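# Hang the wine glass upside down on the rack

## Task

Pick up the wine glass standing on the table and hang it inverted on the rack, with its stem seated deep in a curl that holds no other glass and the glass resting only against the wire. The glass must stay on the rack by itself once the robot lets go and moves away. The task fails if the glass is thrown or dropped, or if it slides out of the fingers by more than about a thumb's length. Glasses are fragile: a fresh impact about as hard as a thumb-length drop may fail the task, and any glass standing on its foot that tips over while unheld fails it. The rack must stay upright, the glass already hanging there must stay straight in its curl, and nothing may be pushed or knocked off the table.

## Robot and tools

Robot: two arms, left_arm and right_arm, each with six joints and a parallel gripper. The names are labels only and do not match the left or right side of a picture.

World frame: all printed hand positions share one frame. The origin sits on the table surface midway between the arms. +x points forward over the table, +z points up, and left_arm is on the +y side. Each state line shows, per arm, end_effector_position in metres and end_effector_quat_wxyz (w first). That point is between the finger pads, about 1 cm short of the fingertips. In the gripper's own frame the fingers extend along +z and close along y. Printed positions can be somewhat wrong, more so when the arm reaches far.

Tool execute_actions, argument actions: a list that is empty, or holds one action, or holds one wait.
- Empty list: no command, just the current state.
- Action: {"rows": [...], "steps": n}. n is 1 to 15 control steps, each 1/30 s, default 15. rows holds 1 to 15 rows. Each row is used for one step, and the final row repeats if rows run out before steps do.
- Wait: {"steps": n} with n up to 300, no command. It returns once that many steps have passed since the previous result; thinking time counts toward them.
- Optional pictures: true or false controls whether camera images come back (they do by default).

Each row is one flat list of 14 numbers covering both arms, even if one arm stays still: left_arm waist, shoulder, elbow, wrist pitch, wrist yaw, wrist roll, opening; then right_arm in the same order. Joint values are absolute target angles in radians, the same quantities printed in Joint positions, not offsets. Stated ranges per arm: waist -2.618 to 3.054, shoulder 0.000 to 3.142, elbow 0.000 to 3.142, wrist pitch -1.571 to 1.571, wrist yaw -1.571 to 1.571, wrist roll -2.094 to 2.094. A target more than 0.036 rad outside a range, and farther out than the joint currently is, gets the whole call refused, and nothing is sent. True limits can differ from the stated ones by up to 0.036 rad. Targets beyond the true limit are clipped, and the result then says "joint sent to its limit", possibly about an earlier action still running. Opening is an absolute gripper setting from -1 (closed) to +1 (fully open).

Motion rules: every step, each joint's target is kept within a lead of its measured angle (waist 0.202, shoulder 0.258, elbow 0.238, wrist pitch 0.573, wrist yaw and roll 0.522 rad). If the targets would put a hand more than 70 mm from where it is, all of that arm's targets are pulled back toward the current angles. Distant goals therefore take several actions. Friction may leave a joint up to about 0.031 rad short, and changes smaller than that may not move it. The arms keep heading to the last row while you think or wait, until they settle or a step is HELD.

Gripping: grip_measured reports finger opening on the same -1..1 scale as the command; Joint positions gives the pad gap in metres (0.094 fully open). To hold something, command about 0.03 below grip_measured for a firm grip, less below for a lighter one. Readings may be off by roughly 1 mm per gripper. Pad force tops out near 50 to 62 N, lower on thin parts, and can spike at first contact, so close gently on the glass.

Other result lines: "joint command not followed" means a clearance check altered or blocked some joint targets; HELD marks steps where your row was partly or wholly not sent. Joint velocities are in rad/s and m/s. Joint torques are raw drive outputs with offsets and noise, nonzero even in free air. MOTOR HOT appears from 75 °C; at 90 °C that arm is stopped for 10 s, and at 100 °C it goes limp and drops whatever it holds; both appear as OVER-TEMPERATURE FAULT. Avoid holding loads for long.

Tool zoom_image: camera (cam_head_left, cam_head_right, cam_left_wrist, cam_right_wrist) and region [x0, y0, x1, y1] in that camera's pixels, origin top-left, at most 504 by 504. Head cameras are 504x504, wrist fisheye cameras 616x616. A calibration (intrinsics and world-to-camera transforms) is supplied; it may be off by a few degrees and millimetres.

Tool finished_scene: argument scene, the number of the current scene. It ends that scene irreversibly and reports success.

Suggested order: look, locate the glass and an empty curl, open the gripper, approach the glass slowly, close lightly, lift clear, turn it upside down, slide the stem into the empty curl, settle it, open, back the arm away, confirm it hangs on its own, then call finished_scene.

Avoid: dropping or releasing the glass from height, bumping either glass or the rack, tipping the hanging glass, pushing items off the table, arms touching each other, and squeezing hard. Loose objects may occasionally be nudged by outside disturbances.

Each tool is called after ">>>" by a JSON object that holds its "api" and its "payload", one argument or row to a line.

## Session

>>> {"api": "execute_actions", "payload": {
  "actions": []
}}

Scene clock: 0.00 s of 4800.00 s.
left_arm: end_effector_position=(-0.0014, +0.6262, +0.1263) grip_measured=+1.000 end_effector_quat_wxyz=(+0.274, -0.073, +0.847, +0.451) | right_arm: end_effector_position=(+0.4600, -0.2740, +0.1632) grip_measured=+1.000 end_effector_quat_wxyz=(+0.610, -0.033, +0.670, +0.422)
Joint positions: left_arm=[1.475 1.232 0.484 0.22  0.491 1.207 0.094] | right_arm=[-0.354  1.917  0.554  1.521 -0.883  0.678  0.094]
Joint velocities: left_arm=[ 0.002 -0.022 -0.002 -0.051 -0.022 -0.037  0.   ] | right_arm=[ 0.012 -0.007 -0.017 -0.066  0.007 -0.081  0.   ]
Joint torques (N m, as the arm reports them, + toward a larger angle): no reading
camera_calibration (this result's frames):
cam_left_wrist: T_world_to_cam=[[0.447248, -0.536793, -0.715418, 0.430799], [-0.861445, -0.473688, -0.18312, 0.346277], [-0.240588, 0.698193, -0.674273, -0.247066], [0, 0, 0, 1]] pos_world=[0.0461838, 0.567777, 0.205021]
cam_right_wrist: T_world_to_cam=[[0.509247, -0.719152, -0.472744, -0.355089], [-0.54888, 0.151693, -0.822022, 0.474375], [0.662871, 0.678092, -0.317479, 0.0233765], [0, 0, 0, 1]] pos_world=[0.425708, -0.343174, 0.229502]

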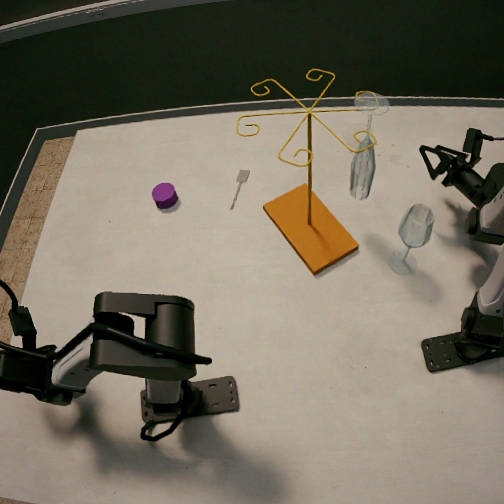

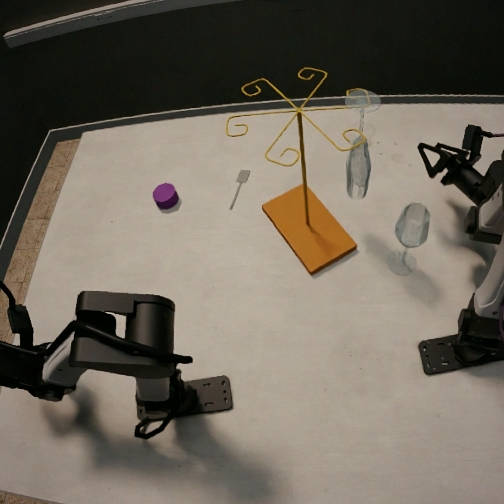

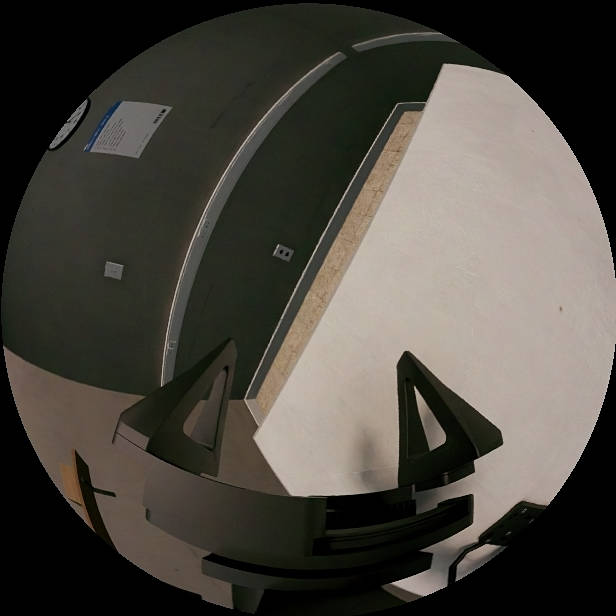

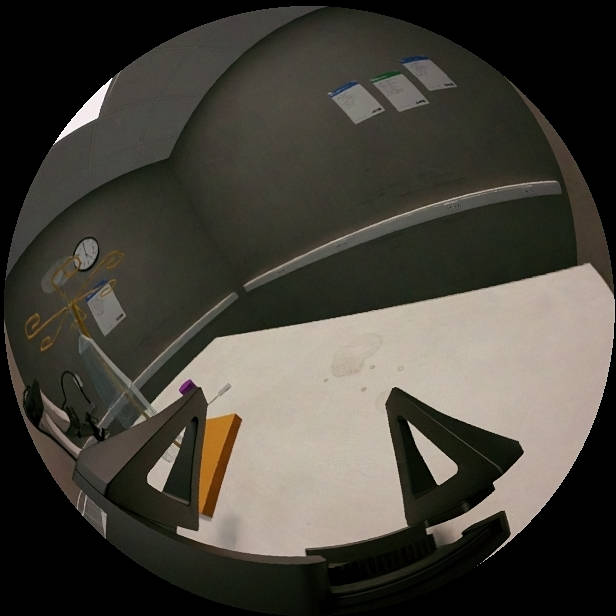

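>>> {"api": "zoom_image", "payload": {
  "camera": "cam_head_left",
  "region": [225,50,465,290]
}}

Region (225, 50, 465, 290) of cam_head_left's 504x504 image, scaled by 2.100, with more detail than that image has.

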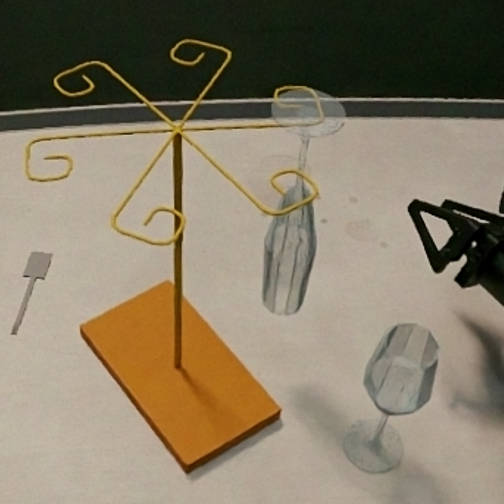

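>>> {"api": "execute_actions", "payload": {
  "actions": [
    {"rows":[[1.475,1.232,0.484,0.22,0.491,1.207,1,-0.354,1.02,0.86,-1.05,1.56,1.222,1]]}
  ],
  "pictures": false
}}

>>> {"api": "execute_actions", "payload": {
  "actions": [
    {"steps":40}
  ],
  "pictures": false
}}

>>> {"api": "execute_actions", "payload": {
  "actions": [
    {"rows":[[1.475,1.232,0.484,0.22,0.491,1.207,1,1.23,1.02,0.86,-1.06,1.56,1.222,1]]}
  ],
  "pictures": false
}}

>>> {"api": "execute_actions", "payload": {
  "actions": [
    {"steps":25}
  ]
}}

Scene clock: 4.70 s of 4800.00 s.
left_arm: end_effector_position=(-0.0014, +0.6262, +0.1263) grip_measured=+1.000 end_effector_quat_wxyz=(+0.274, -0.073, +0.847, +0.451) | right_arm: end_effector_position=(+0.3880, -0.4474, +0.3719) grip_measured=+1.000 end_effector_quat_wxyz=(+0.687, +0.527, +0.444, +0.229)
Joint positions: left_arm=[1.475 1.232 0.484 0.22  0.491 1.207 0.094] | right_arm=[-0.351  1.018  0.863  0.206  0.318  1.176  0.094]
Joint velocities: left_arm=[-0.002  0.027  0.007 -0.051 -0.037 -0.007  0.   ] | right_arm=[-0.017 -0.466  0.071 -1.736  2.117  0.198  0.   ]
Joint torques (N m, as the arm reports them, + toward a larger angle): left_arm=[ 0.02 -5.13  8.54  1.77  0.15 -0.08] | right_arm=[-0.51  0.48  8.42  1.1  -0.06  0.04]
Steps of this call (steps 1 to 90: nothing new was sent; then 1.20 s passed at rest; steps 91 to 105: all 15 steps of this action). Readings (joint positions):
91: left_arm=[1.475 1.232 0.484 0.220 0.491 1.207] | right_arm=[-0.352 1.897 0.566 1.468 -0.848 0.723]
92: left_arm=[1.475 1.232 0.484 0.220 0.491 1.207] | right_arm=[-0.351 1.862 0.596 1.373 -0.788 0.785]
94: left_arm=[1.475 1.232 0.484 0.220 0.491 1.207] | right_arm=[-0.351 1.774 0.680 1.208 -0.660 0.889]
98: left_arm=[1.475 1.232 0.484 0.220 0.491 1.207] | right_arm=[-0.351 1.490 0.821 0.780 -0.294 1.071]
105: the state above

Scene clock: 6.03 s of 4800.00 s.
left_arm: end_effector_position=(-0.0014, +0.6262, +0.1263) grip_measured=+1.000 end_effector_quat_wxyz=(+0.274, -0.073, +0.847, +0.451) | right_arm: end_effector_position=(+0.1571, -0.5144, +0.2880) grip_measured=+1.000 end_effector_quat_wxyz=(+0.446, +0.567, +0.438, -0.537)
Joint positions: left_arm=[1.475 1.232 0.484 0.22  0.491 1.207 0.094] | right_arm=[-0.351  1.008  0.864 -1.035  1.542  1.214  0.094]
Joint velocities: left_arm=[ 0.007  0.012 -0.002 -0.037 -0.037 -0.007  0.   ] | right_arm=[-0.007 -0.017 -0.007  0.007 -0.007 -0.007  0.   ]
Joint torques (N m, as the arm reports them, + toward a larger angle): left_arm=[ 0.01 -5.14  8.54  1.76  0.15 -0.07] | right_arm=[-0.52 -0.5   7.48  0.6   0.58  0.12]
joint sent to its limit (right arm) — the command would take joint 5 (wrist yaw) past its upper limit, so that joint was sent only as far as its limit.
Steps of this call (steps 1 to 40: the robot went on to your last target). Readings (joint positions):
1: left_arm=[1.475 1.232 0.484 0.220 0.491 1.207] | right_arm=[-0.351 1.008 0.864 0.146 0.389 1.181]
2: left_arm=[1.475 1.232 0.484 0.220 0.491 1.207] | right_arm=[-0.351 1.008 0.864 0.079 0.458 1.185]
4: left_arm=[1.475 1.232 0.484 0.220 0.491 1.207] | right_arm=[-0.351 1.008 0.864 -0.083 0.598 1.193]
8: left_arm=[1.475 1.232 0.484 0.220 0.491 1.207] | right_arm=[-0.351 1.008 0.864 -0.432 0.910 1.204]
40: the state above

Scene clock: 6.53 s of 4800.00 s.
left_arm: end_effector_position=(-0.0014, +0.6262, +0.1263) grip_measured=+1.000 end_effector_quat_wxyz=(+0.274, -0.073, +0.847, +0.451) | right_arm: end_effector_position=(+0.2749, -0.3057, +0.2882) grip_measured=+1.000 end_effector_quat_wxyz=(+0.657, +0.261, +0.666, -0.236)
Joint positions: left_arm=[1.475 1.232 0.484 0.22  0.491 1.207 0.094] | right_arm=[ 0.723  1.008  0.864 -1.042  1.545  1.215  0.094]
Joint velocities: left_arm=[ 0.012 -0.002 -0.002 -0.022  0.051  0.037  0.   ] | right_arm=[ 2.156  0.012  0.017 -0.066  0.007  0.037  0.   ]
Joint torques (N m, as the arm reports them, + toward a larger angle): left_arm=[ 0.   -5.14  8.54  1.77  0.15 -0.07] | right_arm=[-0.53 -0.58  7.4   0.53  0.57  0.1 ]
joint sent to its limit (right arm) — the command would take joint 5 (wrist yaw) past its upper limit, so that joint was sent only as far as its limit.
Steps of this call (steps 1 to 15: all 15 steps of this action). Readings (joint positions):
1: left_arm=[1.475 1.232 0.484 0.220 0.491 1.207] | right_arm=[-0.321 1.008 0.864 -1.039 1.544 1.215]
2: left_arm=[1.475 1.232 0.484 0.220 0.491 1.207] | right_arm=[-0.248 1.008 0.864 -1.042 1.544 1.215]
4: left_arm=[1.475 1.232 0.484 0.220 0.491 1.207] | right_arm=[-0.097 1.008 0.864 -1.042 1.544 1.215]
8: left_arm=[1.475 1.232 0.484 0.220 0.491 1.207] | right_arm=[0.201 1.008 0.864 -1.042 1.545 1.215]
15: the state above

Scene clock: 7.37 s of 4800.00 s.
left_arm: end_effector_position=(-0.0014, +0.6262, +0.1263) grip_measured=+1.000 end_effector_quat_wxyz=(+0.274, -0.073, +0.847, +0.451) | right_arm: end_effector_position=(+0.2438, -0.1939, +0.2881) grip_measured=+1.000 end_effector_quat_wxyz=(+0.695, +0.087, +0.710, -0.067)
Joint positions: left_arm=[1.475 1.232 0.484 0.22  0.491 1.207 0.094] | right_arm=[ 1.224  1.008  0.864 -1.045  1.545  1.215  0.094]
Joint velocities: left_arm=[-0.012  0.002 -0.002  0.007 -0.022  0.022  0.   ] | right_arm=[ 0.007  0.007  0.012  0.037 -0.022 -0.037  0.   ]
Joint torques (N m, as the arm reports them, + toward a larger angle): left_arm=[ 0.01 -5.13  8.53  1.76  0.15 -0.07] | right_arm=[ 0.11 -0.51  7.43  0.57  0.56  0.09]
joint sent to its limit (right arm) — the command would take joint 5 (wrist yaw) past its upper limit, so that joint was sent only as far as its limit.
Steps of this call (steps 1 to 25: the robot went on to your last target). Readings (joint positions):
1: left_arm=[1.475 1.232 0.484 0.220 0.491 1.207] | right_arm=[0.798 1.008 0.864 -1.042 1.545 1.215]
2: left_arm=[1.475 1.232 0.484 0.220 0.491 1.207] | right_arm=[0.873 1.008 0.864 -1.042 1.545 1.215]
4: left_arm=[1.475 1.232 0.484 0.220 0.491 1.207] | right_arm=[1.022 1.008 0.864 -1.042 1.545 1.215]
8: left_arm=[1.475 1.232 0.484 0.220 0.491 1.207] | right_arm=[1.217 1.008 0.864 -1.042 1.545 1.215]
25: the state above
camera_calibration (this result's frames):
cam_left_wrist: T_world_to_cam=[[0.447248, -0.536793, -0.715418, 0.430799], [-0.861445, -0.473688, -0.18312, 0.346277], [-0.240588, 0.698193, -0.674273, -0.247066], [0, 0, 0, 1]] pos_world=[0.0461838, 0.567777, 0.205021]
cam_right_wrist: T_world_to_cam=[[-0.292953, -0.955126, 0.0437424, -0.127273], [-0.435168, 0.0924575, -0.89559, 0.428223], [0.851356, -0.281401, -0.442725, -0.0438826], [0, 0, 0, 1]] pos_world=[0.186424, -0.173502, 0.369652]

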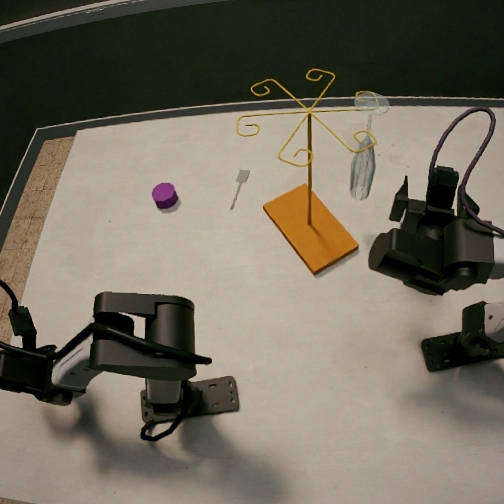

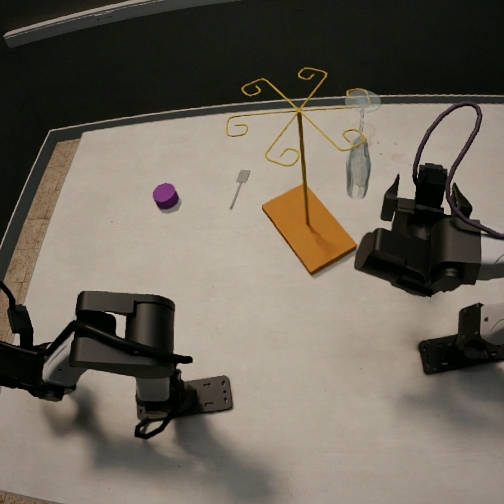

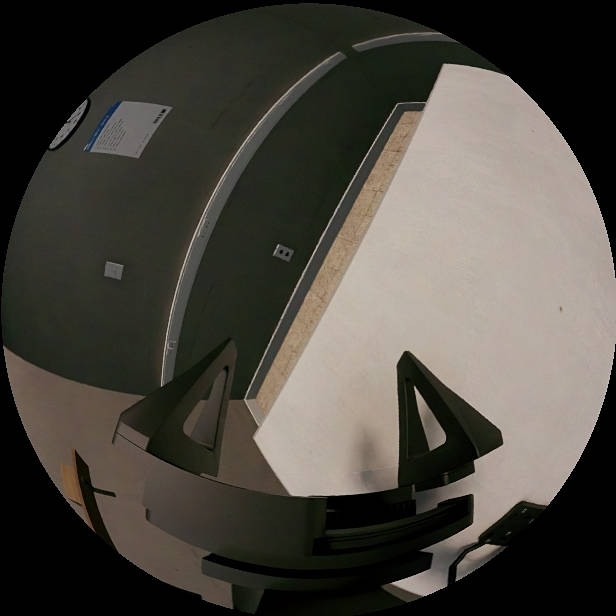

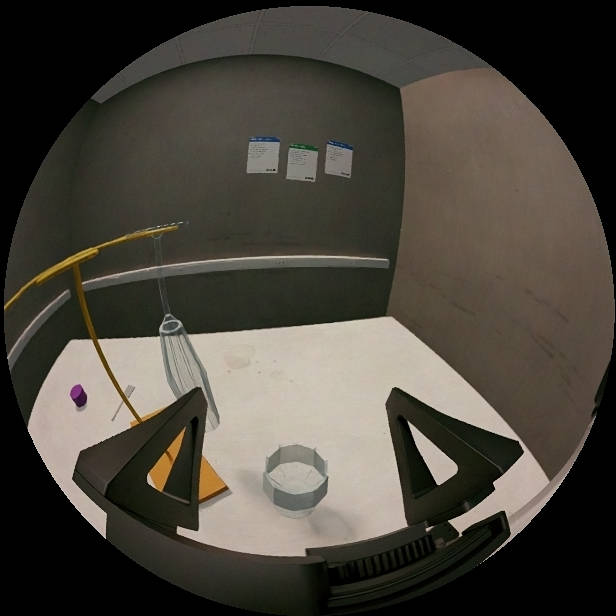

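>>> {"api": "execute_actions", "payload": {
  "actions": [
    {"rows":[[1.475,1.232,0.484,0.22,0.491,1.207,1,1.11,1.10,0.86,-0.99,1.56,1.222,1]],"steps":12}
  ]
}}

Scene clock: 8.63 s of 4800.00 s.
left_arm: end_effector_position=(-0.0014, +0.6262, +0.1263) grip_measured=+1.000 end_effector_quat_wxyz=(+0.274, -0.073, +0.847, +0.451) | right_arm: end_effector_position=(+0.2602, -0.2013, +0.2777) grip_measured=+1.000 end_effector_quat_wxyz=(+0.689, +0.108, +0.706, -0.123)
Joint positions: left_arm=[1.475 1.232 0.484 0.22  0.491 1.207 0.094] | right_arm=[ 1.117  1.089  0.864 -1.014  1.55   1.215  0.094]
Joint velocities: left_arm=[-0.002  0.002  0.002  0.022 -0.022 -0.081  0.   ] | right_arm=[-0.002  0.002 -0.017  0.022 -0.066  0.007  0.   ]
Joint torques (N m, as the arm reports them, + toward a larger angle): left_arm=[ 0.01 -5.14  8.54  1.76  0.15 -0.07] | right_arm=[-0.89 -1.4   7.42  0.91  0.55  0.11]
joint sent to its limit (right arm) — the command would take joint 5 (wrist yaw) past its upper limit, so that joint was sent only as far as its limit.
Steps of this call (steps 1 to 15: the robot went on to your last target; steps 16 to 26: nothing new was sent; steps 27 to 38: all 12 steps of this action). Readings (joint positions):
27: left_arm=[1.475 1.232 0.484 0.220 0.491 1.207] | right_arm=[1.207 1.016 0.864 -1.042 1.547 1.215]
28: left_arm=[1.475 1.232 0.484 0.220 0.491 1.207] | right_arm=[1.169 1.035 0.864 -1.033 1.550 1.215]
30: left_arm=[1.475 1.232 0.484 0.220 0.491 1.207] | right_arm=[1.125 1.074 0.864 -1.026 1.550 1.215]
34: left_arm=[1.475 1.232 0.484 0.220 0.491 1.207] | right_arm=[1.117 1.089 0.864 -1.018 1.550 1.215]
38: the state above
camera_calibration (this result's frames):
cam_left_wrist: T_world_to_cam=[[0.447248, -0.536793, -0.715418, 0.430799], [-0.861445, -0.473688, -0.18312, 0.346277], [-0.240588, 0.698193, -0.674273, -0.247066], [0, 0, 0, 1]] pos_world=[0.0461838, 0.567777, 0.205021]
cam_right_wrist: T_world_to_cam=[[-0.393852, -0.914366, 0.0938932, -0.108544], [-0.433604, 0.0947513, -0.896108, 0.426971], [0.810474, -0.393647, -0.43379, -0.0790268], [0, 0, 0, 1]] pos_world=[0.206435, -0.170814, 0.358523]

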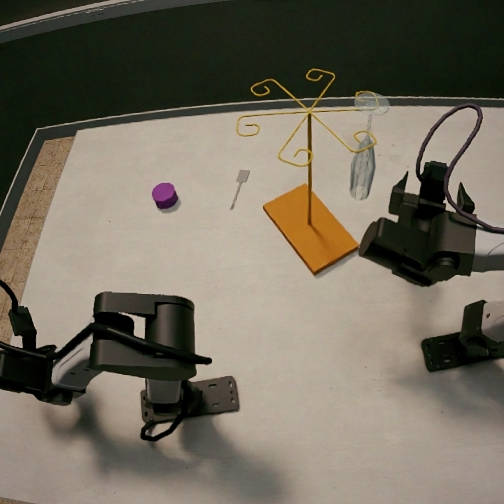

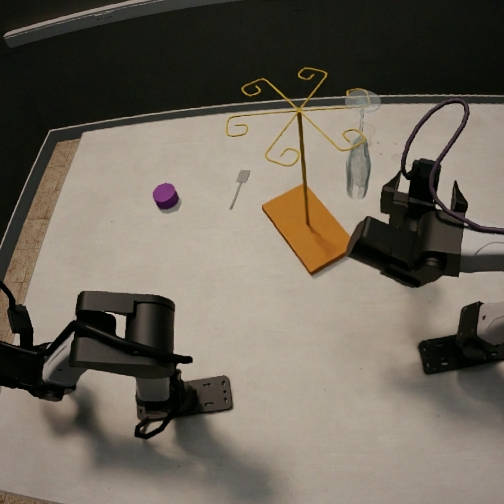

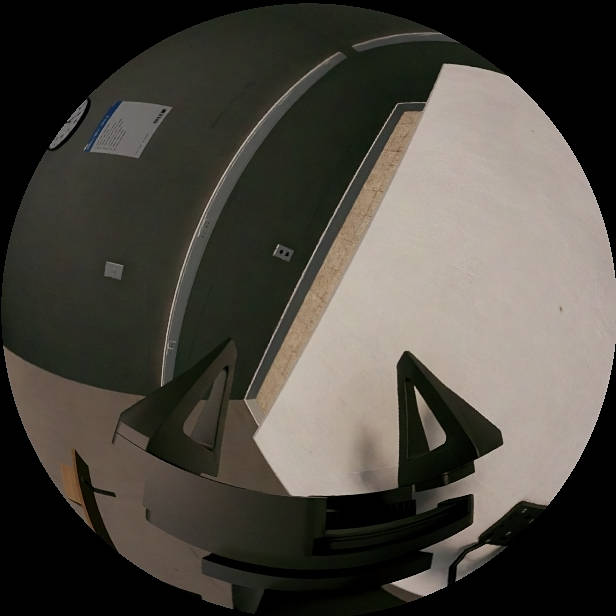

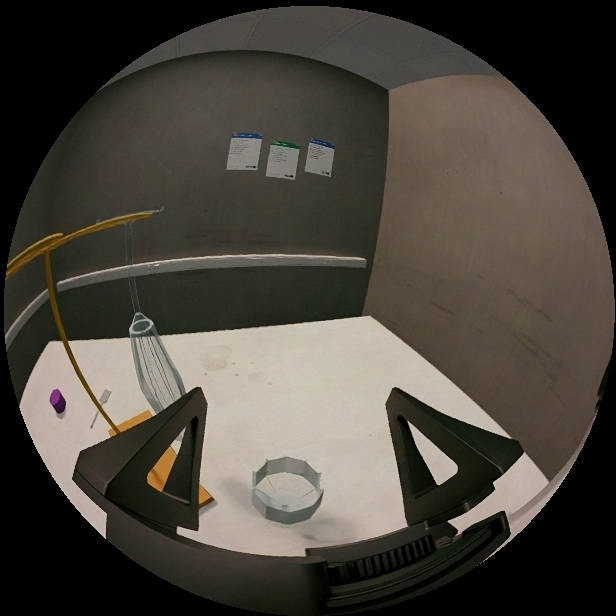

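>>> {"api": "execute_actions", "payload": {
  "actions": [
    {"rows":[[1.475,1.232,0.484,0.22,0.491,1.207,1,1.11,1.14,0.82,-0.93,1.56,1.222,1],[1.475,1.232,0.484,0.22,0.491,1.207,1,1.11,1.16,0.76,-0.84,1.56,1.222,1],[1.475,1.232,0.484,0.22,0.491,1.207,1,1.11,1.18,0.7,-0.76,1.56,1.222,1],[1.475,1.232,0.484,0.22,0.491,1.207,1,1.11,1.2,0.64,-0.67,1.56,1.222,1],[1.475,1.232,0.484,0.22,0.491,1.207,1,1.11,1.22,0.59,-0.58,1.56,1.222,1]]}
  ]
}}

Scene clock: 11.37 s of 4800.00 s.
left_arm: end_effector_position=(-0.0014, +0.6262, +0.1263) grip_measured=+1.000 end_effector_quat_wxyz=(+0.274, -0.073, +0.847, +0.451) | right_arm: end_effector_position=(+0.2641, -0.1902, +0.1911) grip_measured=+1.000 end_effector_quat_wxyz=(+0.686, +0.102, +0.709, -0.127)
Joint positions: left_arm=[1.475 1.232 0.484 0.22  0.491 1.207 0.094] | right_arm=[ 1.117  1.22   0.592 -0.63   1.544  1.216  0.094]
Joint velocities: left_arm=[-0.012 -0.027 -0.002 -0.022  0.022 -0.022  0.   ] | right_arm=[-0.007 -0.017  0.012  0.212 -0.007 -0.007  0.   ]
Joint torques (N m, as the arm reports them, + toward a larger angle): left_arm=[ 0.01 -5.14  8.55  1.76  0.15 -0.08] | right_arm=[-0.88 -2.99  7.15  0.85  0.59  0.09]
joint sent to its limit (right arm) — the command would take joint 5 (wrist yaw) past its upper limit, so that joint was sent only as far as its limit.
Steps of this call (steps 1 to 15: the robot went on to your last target; steps 16 to 67: nothing new was sent; steps 68 to 82: all 15 steps of this action). Readings (joint positions):
68: left_arm=[1.475 1.232 0.484 0.220 0.491 1.207] | right_arm=[1.117 1.092 0.861 -1.004 1.551 1.216]
69: left_arm=[1.475 1.232 0.484 0.220 0.491 1.207] | right_arm=[1.117 1.100 0.848 -0.976 1.555 1.216]
71: left_arm=[1.475 1.232 0.484 0.220 0.491 1.207] | right_arm=[1.117 1.130 0.775 -0.881 1.558 1.216]
75: left_arm=[1.475 1.232 0.484 0.220 0.491 1.207] | right_arm=[1.117 1.215 0.605 -0.727 1.544 1.216]
82: the state above
camera_calibration (this result's frames):
cam_left_wrist: T_world_to_cam=[[0.447248, -0.536793, -0.715418, 0.430799], [-0.861445, -0.473688, -0.18312, 0.346277], [-0.240588, 0.698193, -0.674273, -0.247066], [0, 0, 0, 1]] pos_world=[0.0461838, 0.567777, 0.205021]
cam_right_wrist: T_world_to_cam=[[-0.390986, -0.913684, 0.110959, -0.0926291], [-0.443594, 0.0814353, -0.89252, 0.349399], [0.806445, -0.398184, -0.437145, -0.11448], [0, 0, 0, 1]] pos_world=[0.211096, -0.158671, 0.272079]

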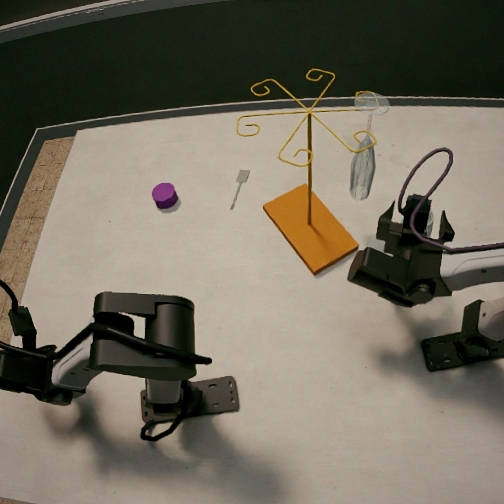

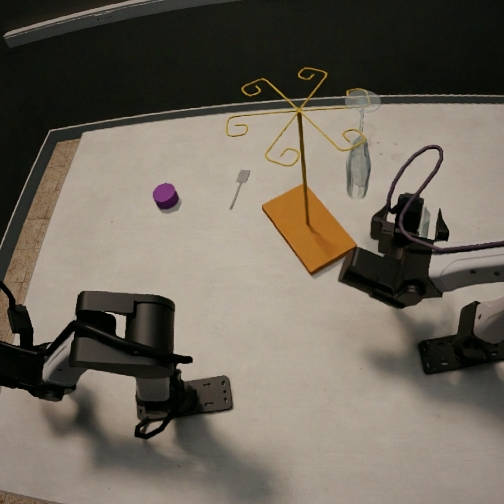

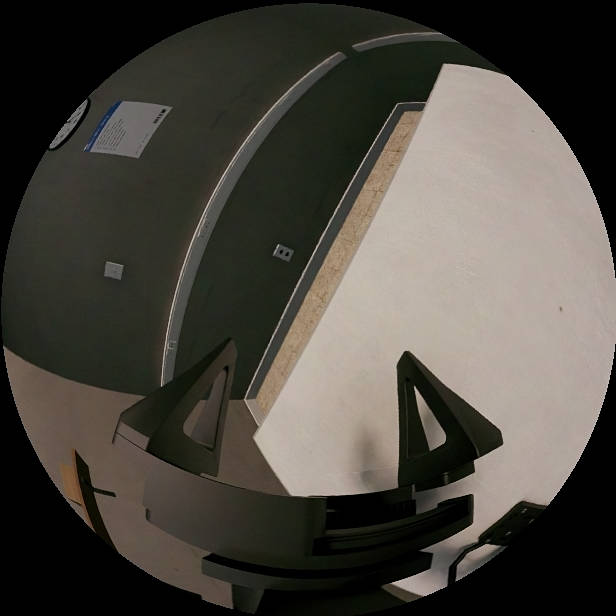

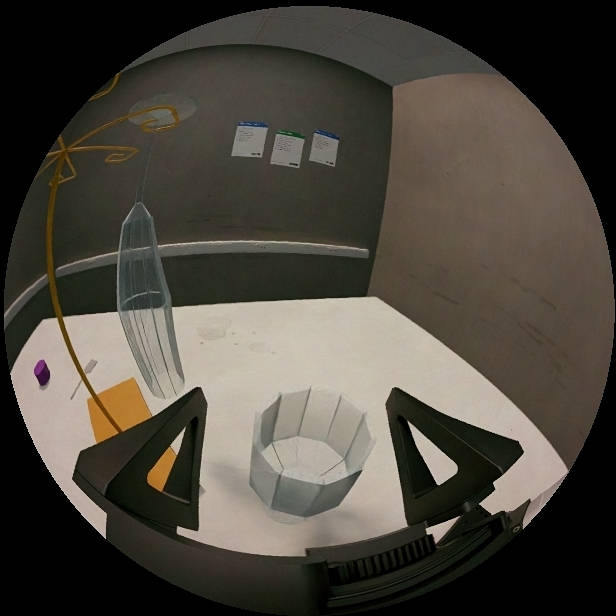

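>>> {"api": "execute_actions", "payload": {
  "actions": [
    {"rows":[[1.475,1.232,0.484,0.22,0.491,1.207,1,1.11,1.23,0.54,-0.54,1.56,1.222,1],[1.475,1.232,0.484,0.22,0.491,1.207,1,1.11,1.26,0.49,-0.46,1.56,1.222,1],[1.475,1.232,0.484,0.22,0.491,1.207,1,1.11,1.29,0.45,-0.39,1.56,1.222,1],[1.475,1.232,0.484,0.22,0.491,1.207,1,1.11,1.32,0.41,-0.32,1.56,1.222,1],[1.475,1.232,0.484,0.22,0.491,1.207,1,1.11,1.345,0.375,-0.24,1.56,1.222,1]]}
  ]
}}

Scene clock: 12.87 s of 4800.00 s.
left_arm: end_effector_position=(-0.0014, +0.6262, +0.1263) grip_measured=+1.000 end_effector_quat_wxyz=(+0.274, -0.073, +0.847, +0.451) | right_arm: end_effector_position=(+0.2600, -0.2019, +0.1310) grip_measured=+1.000 end_effector_quat_wxyz=(+0.688, +0.107, +0.707, -0.122)
Joint positions: left_arm=[1.475 1.232 0.484 0.22  0.491 1.207 0.094] | right_arm=[ 1.117  1.337  0.382 -0.286  1.547  1.216  0.094]
Joint velocities: left_arm=[-0.012 -0.002  0.012  0.051 -0.007  0.037  0.   ] | right_arm=[ 0.002 -0.007 -0.017  0.168 -0.022  0.022  0.   ]
Joint torques (N m, as the arm reports them, + toward a larger angle): left_arm=[ 0.01 -5.14  8.54  1.76  0.15 -0.07] | right_arm=[-0.85 -2.47  5.49  0.87  0.56  0.09]
joint sent to its limit (right arm) — the command would take joint 5 (wrist yaw) past its upper limit, so that joint was sent only as far as its limit.
Steps of this call (steps 1 to 30: the robot went on to your last target; steps 31 to 45: all 15 steps of this action). Readings (joint positions):
31: left_arm=[1.475 1.232 0.484 0.220 0.491 1.207] | right_arm=[1.117 1.220 0.587 -0.594 1.545 1.216]
32: left_arm=[1.475 1.232 0.484 0.220 0.491 1.207] | right_arm=[1.117 1.221 0.573 -0.569 1.548 1.216]
34: left_arm=[1.475 1.232 0.484 0.220 0.491 1.207] | right_arm=[1.117 1.247 0.513 -0.493 1.554 1.216]
38: left_arm=[1.475 1.232 0.484 0.220 0.491 1.207] | right_arm=[1.117 1.333 0.391 -0.370 1.547 1.216]
45: the state above
camera_calibration (this result's frames):
cam_left_wrist: T_world_to_cam=[[0.447248, -0.536793, -0.715418, 0.430799], [-0.861445, -0.473688, -0.18312, 0.346277], [-0.240588, 0.698193, -0.674273, -0.247066], [0, 0, 0, 1]] pos_world=[0.0461838, 0.567777, 0.205021]
cam_right_wrist: T_world_to_cam=[[-0.3927, -0.9148, 0.0944795, -0.0958043], [-0.436257, 0.0948591, -0.894808, 0.295966], [0.809609, -0.392609, -0.436339, -0.141971], [0, 0, 0, 1]] pos_world=[0.206436, -0.171456, 0.211937]

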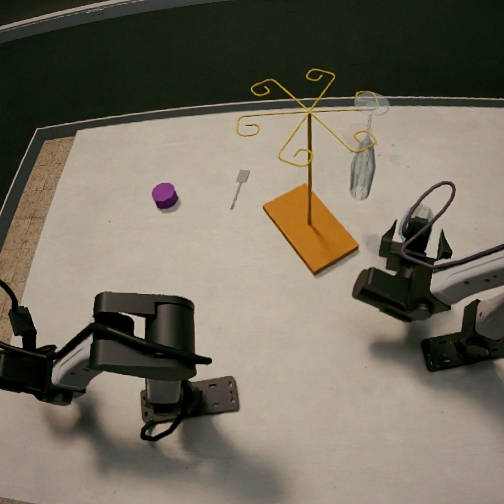

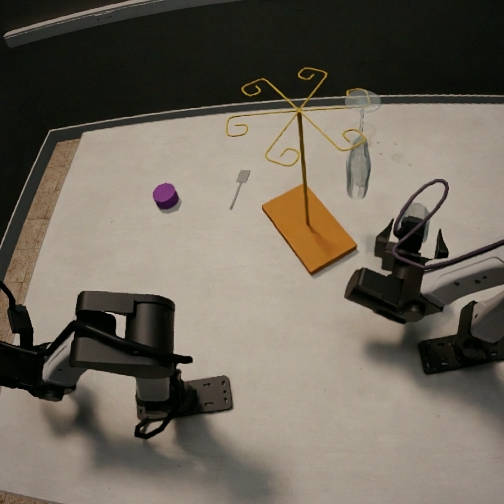

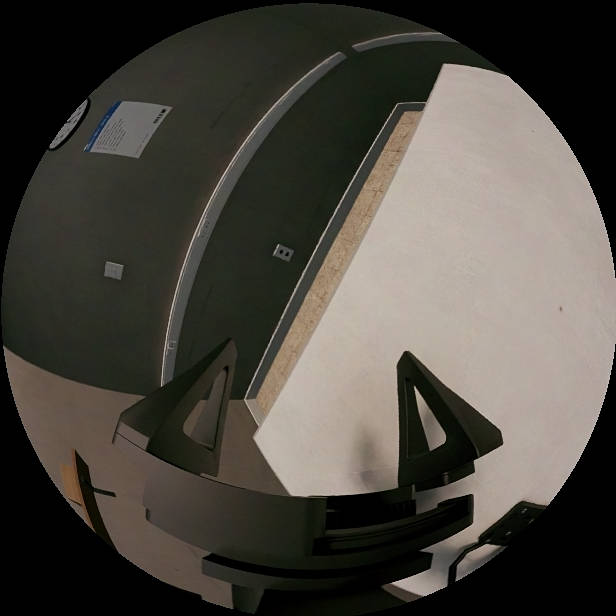

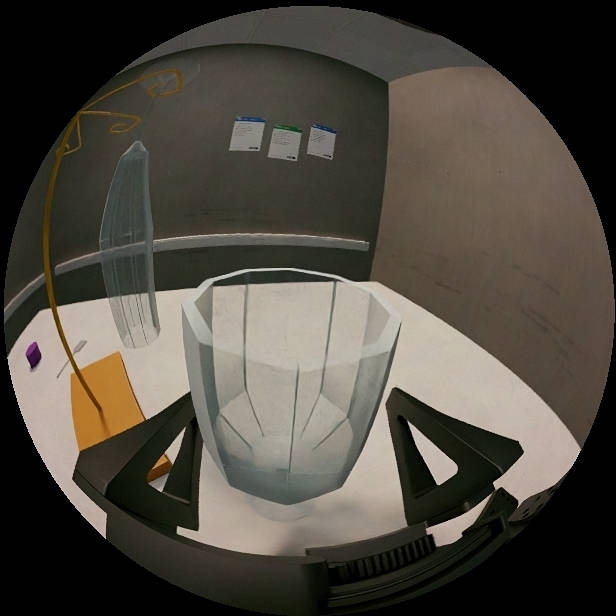

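>>> {"api": "execute_actions", "payload": {
  "actions": [
    {"rows":[[1.475,1.232,0.484,0.22,0.491,1.207,1,1.11,1.39,0.41,-0.24,1.56,1.222,1],[1.475,1.232,0.484,0.22,0.491,1.207,1,1.11,1.39,0.41,-0.24,1.56,1.222,1],[1.475,1.232,0.484,0.22,0.491,1.207,1,1.11,1.39,0.41,-0.24,1.56,1.222,1],[1.475,1.232,0.484,0.22,0.491,1.207,1,1.11,1.39,0.41,-0.24,1.56,1.222,1],[1.475,1.232,0.484,0.22,0.491,1.207,1,1.11,1.39,0.41,-0.24,1.56,1.222,0.8],[1.475,1.232,0.484,0.22,0.491,1.207,1,1.11,1.39,0.41,-0.24,1.56,1.222,0.65],[1.475,1.232,0.484,0.22,0.491,1.207,1,1.11,1.39,0.41,-0.24,1.56,1.222,0.5],[1.475,1.232,0.484,0.22,0.491,1.207,1,1.11,1.39,0.41,-0.24,1.56,1.222,0.4]]}
  ]
}}

Scene clock: 14.40 s of 4800.00 s.
left_arm: end_effector_position=(-0.0014, +0.6262, +0.1263) grip_measured=+1.000 end_effector_quat_wxyz=(+0.274, -0.073, +0.847, +0.451) | right_arm: end_effector_position=(+0.2609, -0.1996, +0.1265) grip_measured=+0.432 end_effector_quat_wxyz=(+0.688, +0.105, +0.707, -0.125)
Joint positions: left_arm=[1.475 1.232 0.484 0.22  0.491 1.207 0.094] | right_arm=[ 1.117  1.373  0.382 -0.257  1.549  1.216  0.067]
Joint velocities: left_arm=[ 0.007 -0.007 -0.022 -0.007 -0.007 -0.066  0.   ] | right_arm=[ 0.007  0.007  0.022  0.022 -0.022 -0.007 -0.002]
Joint torques (N m, as the arm reports them, + toward a larger angle): left_arm=[ 0.01 -5.13  8.54  1.76  0.15 -0.07] | right_arm=[-0.8  -1.85  8.55  0.83  0.53  0.1 ]
joint sent to its limit (right arm) — the command would take joint 5 (wrist yaw) past its upper limit, so that joint was sent only as far as its limit.
Steps of this call (steps 1 to 30: the robot went on to your last target; step 31: nothing new was sent; steps 32 to 46: all 15 steps of this action). Readings (joint positions):
32: left_arm=[1.475 1.232 0.484 0.220 0.491 1.207] | right_arm=[1.117 1.341 0.382 -0.261 1.547 1.216]
33: left_arm=[1.475 1.232 0.484 0.220 0.491 1.207] | right_arm=[1.117 1.352 0.382 -0.259 1.548 1.216]
35: left_arm=[1.475 1.232 0.484 0.220 0.491 1.207] | right_arm=[1.117 1.369 0.382 -0.259 1.548 1.216]
39: left_arm=[1.475 1.232 0.484 0.220 0.491 1.207] | right_arm=[1.117 1.373 0.382 -0.257 1.549 1.217]
46: the state above
camera_calibration (this result's frames):
cam_left_wrist: T_world_to_cam=[[0.447248, -0.536793, -0.715418, 0.430799], [-0.861445, -0.473688, -0.18312, 0.346277], [-0.240588, 0.698193, -0.674273, -0.247066], [0, 0, 0, 1]] pos_world=[0.0461838, 0.567777, 0.205021]
cam_right_wrist: T_world_to_cam=[[-0.393686, -0.913622, 0.101519, -0.0933216], [-0.43645, 0.0885798, -0.895358, 0.29097], [0.809026, -0.396798, -0.433623, -0.144772], [0, 0, 0, 1]] pos_world=[0.207378, -0.16848, 0.207219]

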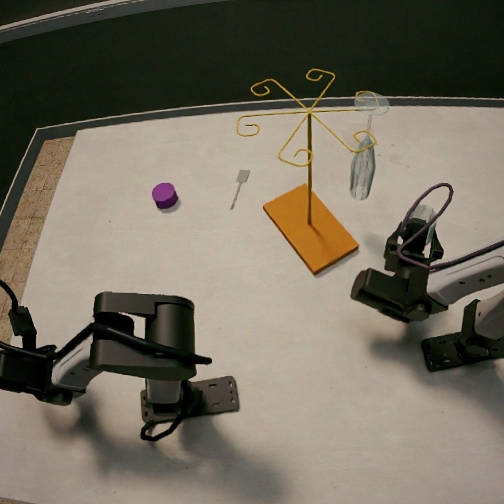

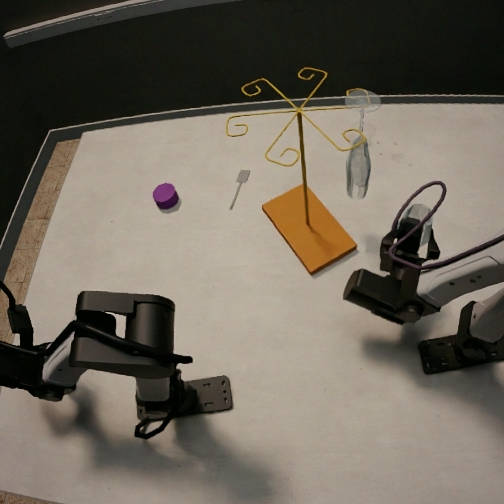

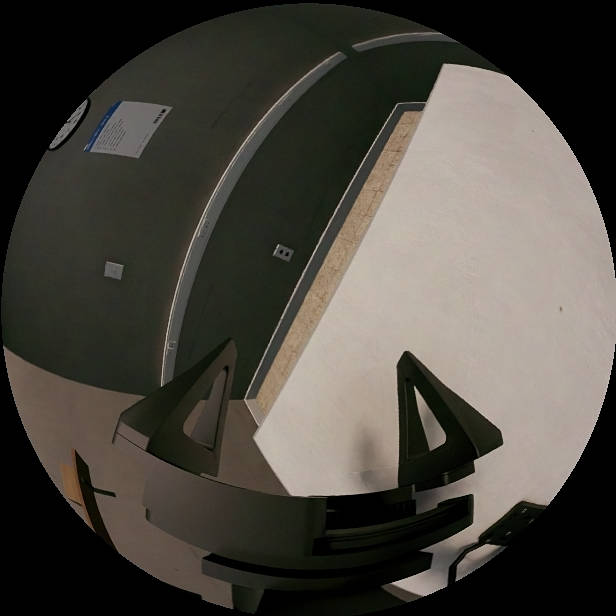

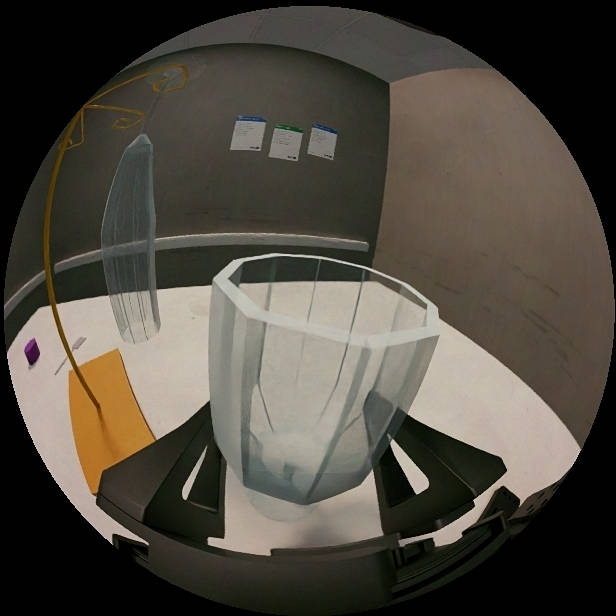

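>>> {"api": "execute_actions", "payload": {
  "actions": [
    {"rows":[[1.475,1.232,0.484,0.22,0.491,1.207,1,1.11,1.39,0.41,-0.24,1.56,1.222,0.33]],"steps":12}
  ]
}}

Scene clock: 15.13 s of 4800.00 s.
left_arm: end_effector_position=(-0.0014, +0.6262, +0.1263) grip_measured=+1.000 end_effector_quat_wxyz=(+0.274, -0.073, +0.847, +0.451) | right_arm: end_effector_position=(+0.2609, -0.1996, +0.1265) grip_measured=+0.432 end_effector_quat_wxyz=(+0.688, +0.105, +0.707, -0.125)
Joint positions: left_arm=[1.475 1.232 0.484 0.22  0.491 1.207 0.094] | right_arm=[ 1.117  1.373  0.382 -0.257  1.549  1.216  0.067]
Joint velocities: left_arm=[-0.007  0.002  0.007 -0.037 -0.022  0.095  0.   ] | right_arm=[-0.002  0.012 -0.007 -0.037 -0.022 -0.007  0.   ]
Joint torques (N m, as the arm reports them, + toward a larger angle): left_arm=[ 0.01 -5.14  8.55  1.77  0.15 -0.07] | right_arm=[-0.84 -1.77  8.52  0.84  0.54  0.09]
joint sent to its limit (right arm) — the command would take joint 5 (wrist yaw) past its upper limit, so that joint was sent only as far as its limit.
Steps of this call (steps 1 to 10: the robot went on to your last target; steps 11 to 22: all 12 steps of this action). Readings (joint positions):
11: left_arm=[1.475 1.232 0.484 0.220 0.491 1.207] | right_arm=[1.117 1.373 0.382 -0.257 1.549 1.216]
12: left_arm=[1.475 1.232 0.484 0.220 0.491 1.207] | right_arm=[1.117 1.373 0.382 -0.257 1.549 1.216]
14: left_arm=[1.475 1.232 0.484 0.220 0.491 1.207] | right_arm=[1.117 1.373 0.382 -0.257 1.549 1.216]
18: left_arm=[1.475 1.232 0.484 0.220 0.491 1.207] | right_arm=[1.117 1.373 0.382 -0.257 1.549 1.216]
22: the state above
camera_calibration (this result's frames):
cam_left_wrist: T_world_to_cam=[[0.447248, -0.536793, -0.715418, 0.430799], [-0.861445, -0.473688, -0.18312, 0.346277], [-0.240588, 0.698193, -0.674273, -0.247066], [0, 0, 0, 1]] pos_world=[0.0461838, 0.567777, 0.205021]
cam_right_wrist: T_world_to_cam=[[-0.393686, -0.913622, 0.101519, -0.0933216], [-0.43645, 0.0885798, -0.895358, 0.29097], [0.809026, -0.396798, -0.433623, -0.144772], [0, 0, 0, 1]] pos_world=[0.207378, -0.16848, 0.207219]

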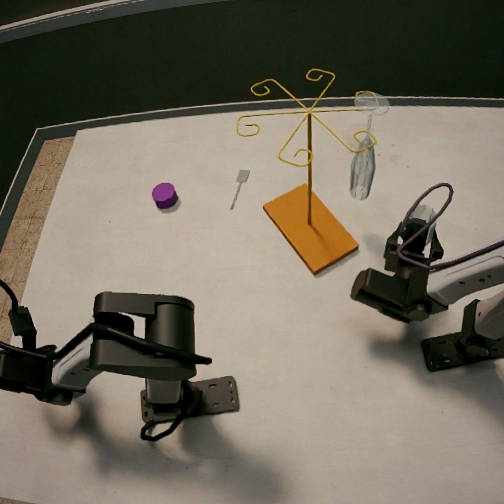

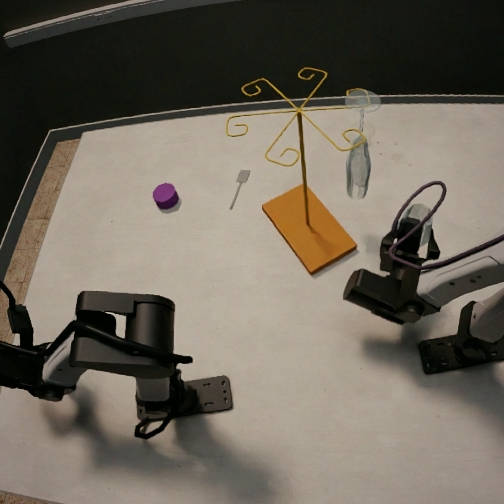

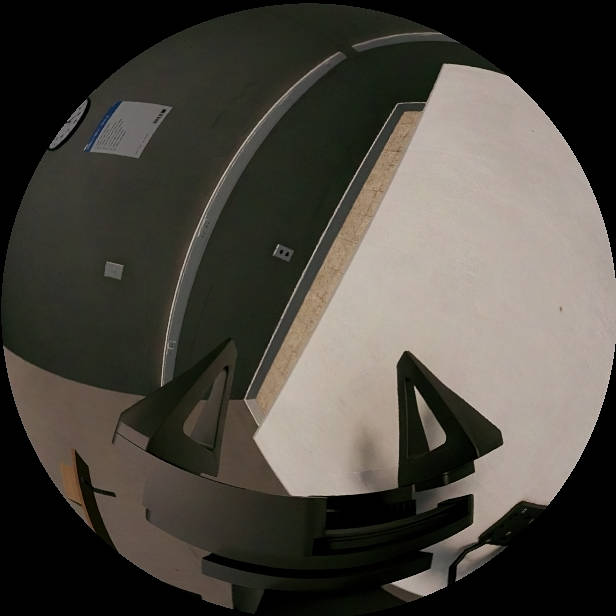

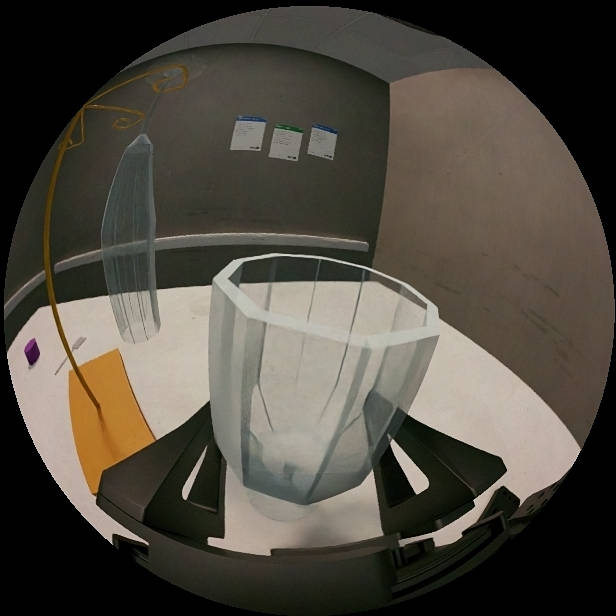

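>>> {"api": "execute_actions", "payload": {
  "actions": [
    {"rows":[[1.475,1.232,0.484,0.22,0.491,1.207,1,1.11,1.39,0.41,-0.24,1.56,1.222,0.5],[1.475,1.232,0.484,0.22,0.491,1.207,1,1.11,1.39,0.41,-0.24,1.56,1.222,0.6],[1.475,1.232,0.484,0.22,0.491,1.207,1,1.11,1.39,0.41,-0.24,1.56,1.222,0.7],[1.475,1.232,0.484,0.22,0.491,1.207,1,1.11,1.39,0.41,-0.24,1.56,1.222,0.9],[1.475,1.232,0.484,0.22,0.491,1.207,1,1.11,1.42,0.44,-0.24,1.56,1.222,0.9],[1.475,1.232,0.484,0.22,0.491,1.207,1,1.11,1.44,0.45,-0.23,1.56,1.222,0.9]]}
  ]
}}

Scene clock: 16.67 s of 4800.00 s.
left_arm: end_effector_position=(-0.0014, +0.6262, +0.1263) grip_measured=+1.000 end_effector_quat_wxyz=(+0.274, -0.073, +0.847, +0.451) | right_arm: end_effector_position=(+0.2646, -0.1889, +0.1271) grip_measured=+0.897 end_effector_quat_wxyz=(+0.688, +0.105, +0.707, -0.126)
Joint positions: left_arm=[1.475 1.232 0.484 0.22  0.491 1.207 0.094] | right_arm=[ 1.117  1.423  0.423 -0.25   1.549  1.216  0.089]
Joint velocities: left_arm=[ 0.007 -0.022  0.017 -0.007 -0.051  0.037  0.   ] | right_arm=[-0.007 -0.017  0.002  0.007 -0.051 -0.022 -0.   ]
Joint torques (N m, as the arm reports them, + toward a larger angle): left_arm=[ 0.01 -5.14  8.54  1.76  0.14 -0.08] | right_arm=[-0.81 -2.18  8.37  0.87  0.54  0.1 ]
joint sent to its limit (right arm) — the command would take joint 5 (wrist yaw) past its upper limit, so that joint was sent only as far as its limit.
Steps of this call (steps 1 to 15: the robot went on to your last target; steps 16 to 31: nothing new was sent; steps 32 to 46: all 15 steps of this action). Readings (joint positions):
32: left_arm=[1.475 1.232 0.484 0.220 0.491 1.207] | right_arm=[1.117 1.373 0.382 -0.257 1.549 1.216]
33: left_arm=[1.475 1.232 0.484 0.220 0.491 1.207] | right_arm=[1.117 1.373 0.382 -0.257 1.549 1.216]
35: left_arm=[1.475 1.232 0.484 0.220 0.491 1.207] | right_arm=[1.117 1.373 0.382 -0.257 1.549 1.216]
39: left_arm=[1.475 1.232 0.484 0.220 0.491 1.207] | right_arm=[1.117 1.416 0.415 -0.254 1.549 1.216]
46: the state above
camera_calibration (this result's frames):
cam_left_wrist: T_world_to_cam=[[0.447248, -0.536793, -0.715418, 0.430799], [-0.861445, -0.473688, -0.18312, 0.346277], [-0.240588, 0.698193, -0.674273, -0.247066], [0, 0, 0, 1]] pos_world=[0.0461838, 0.567777, 0.205021]
cam_right_wrist: T_world_to_cam=[[-0.393648, -0.913511, 0.102655, -0.0823116], [-0.436786, 0.0876119, -0.895289, 0.29209], [0.808863, -0.397267, -0.433497, -0.143334], [0, 0, 0, 1]] pos_world=[0.211117, -0.157725, 0.20782]

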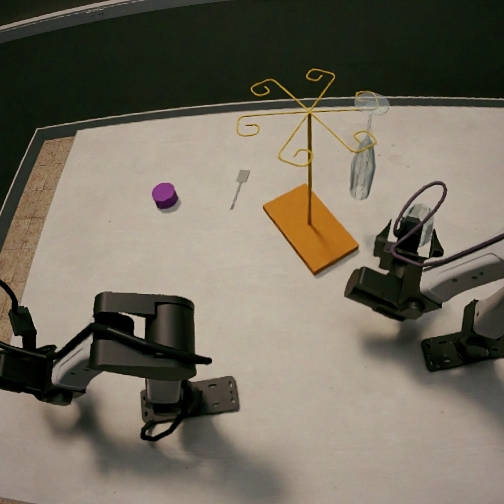

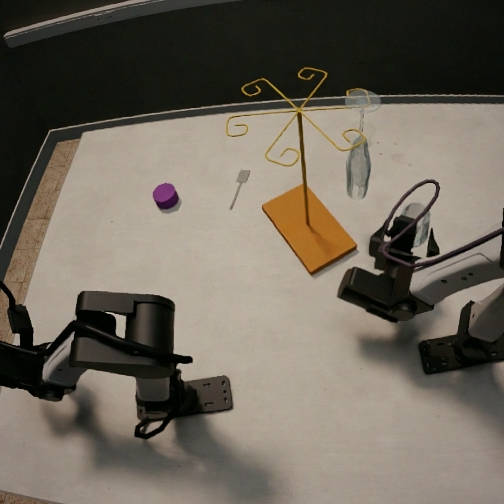

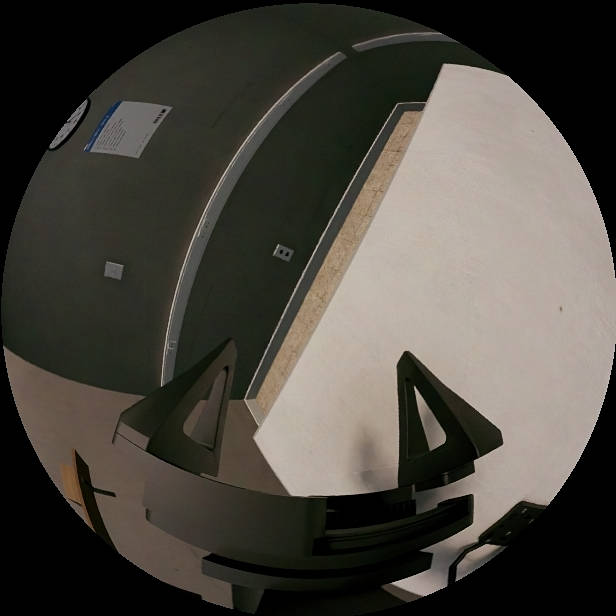

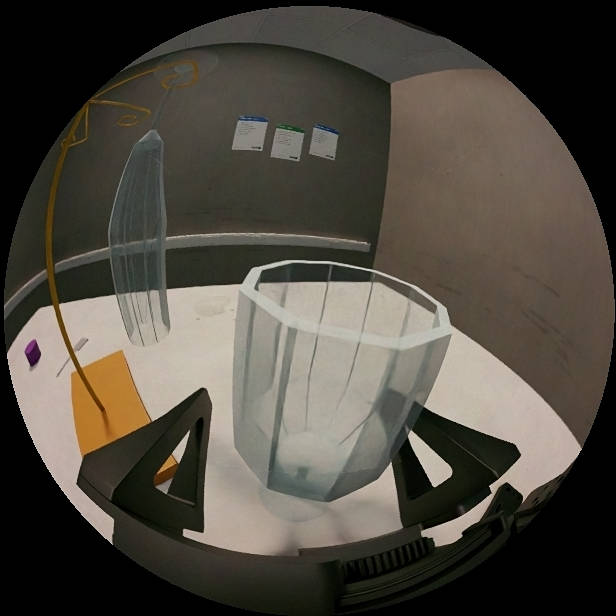

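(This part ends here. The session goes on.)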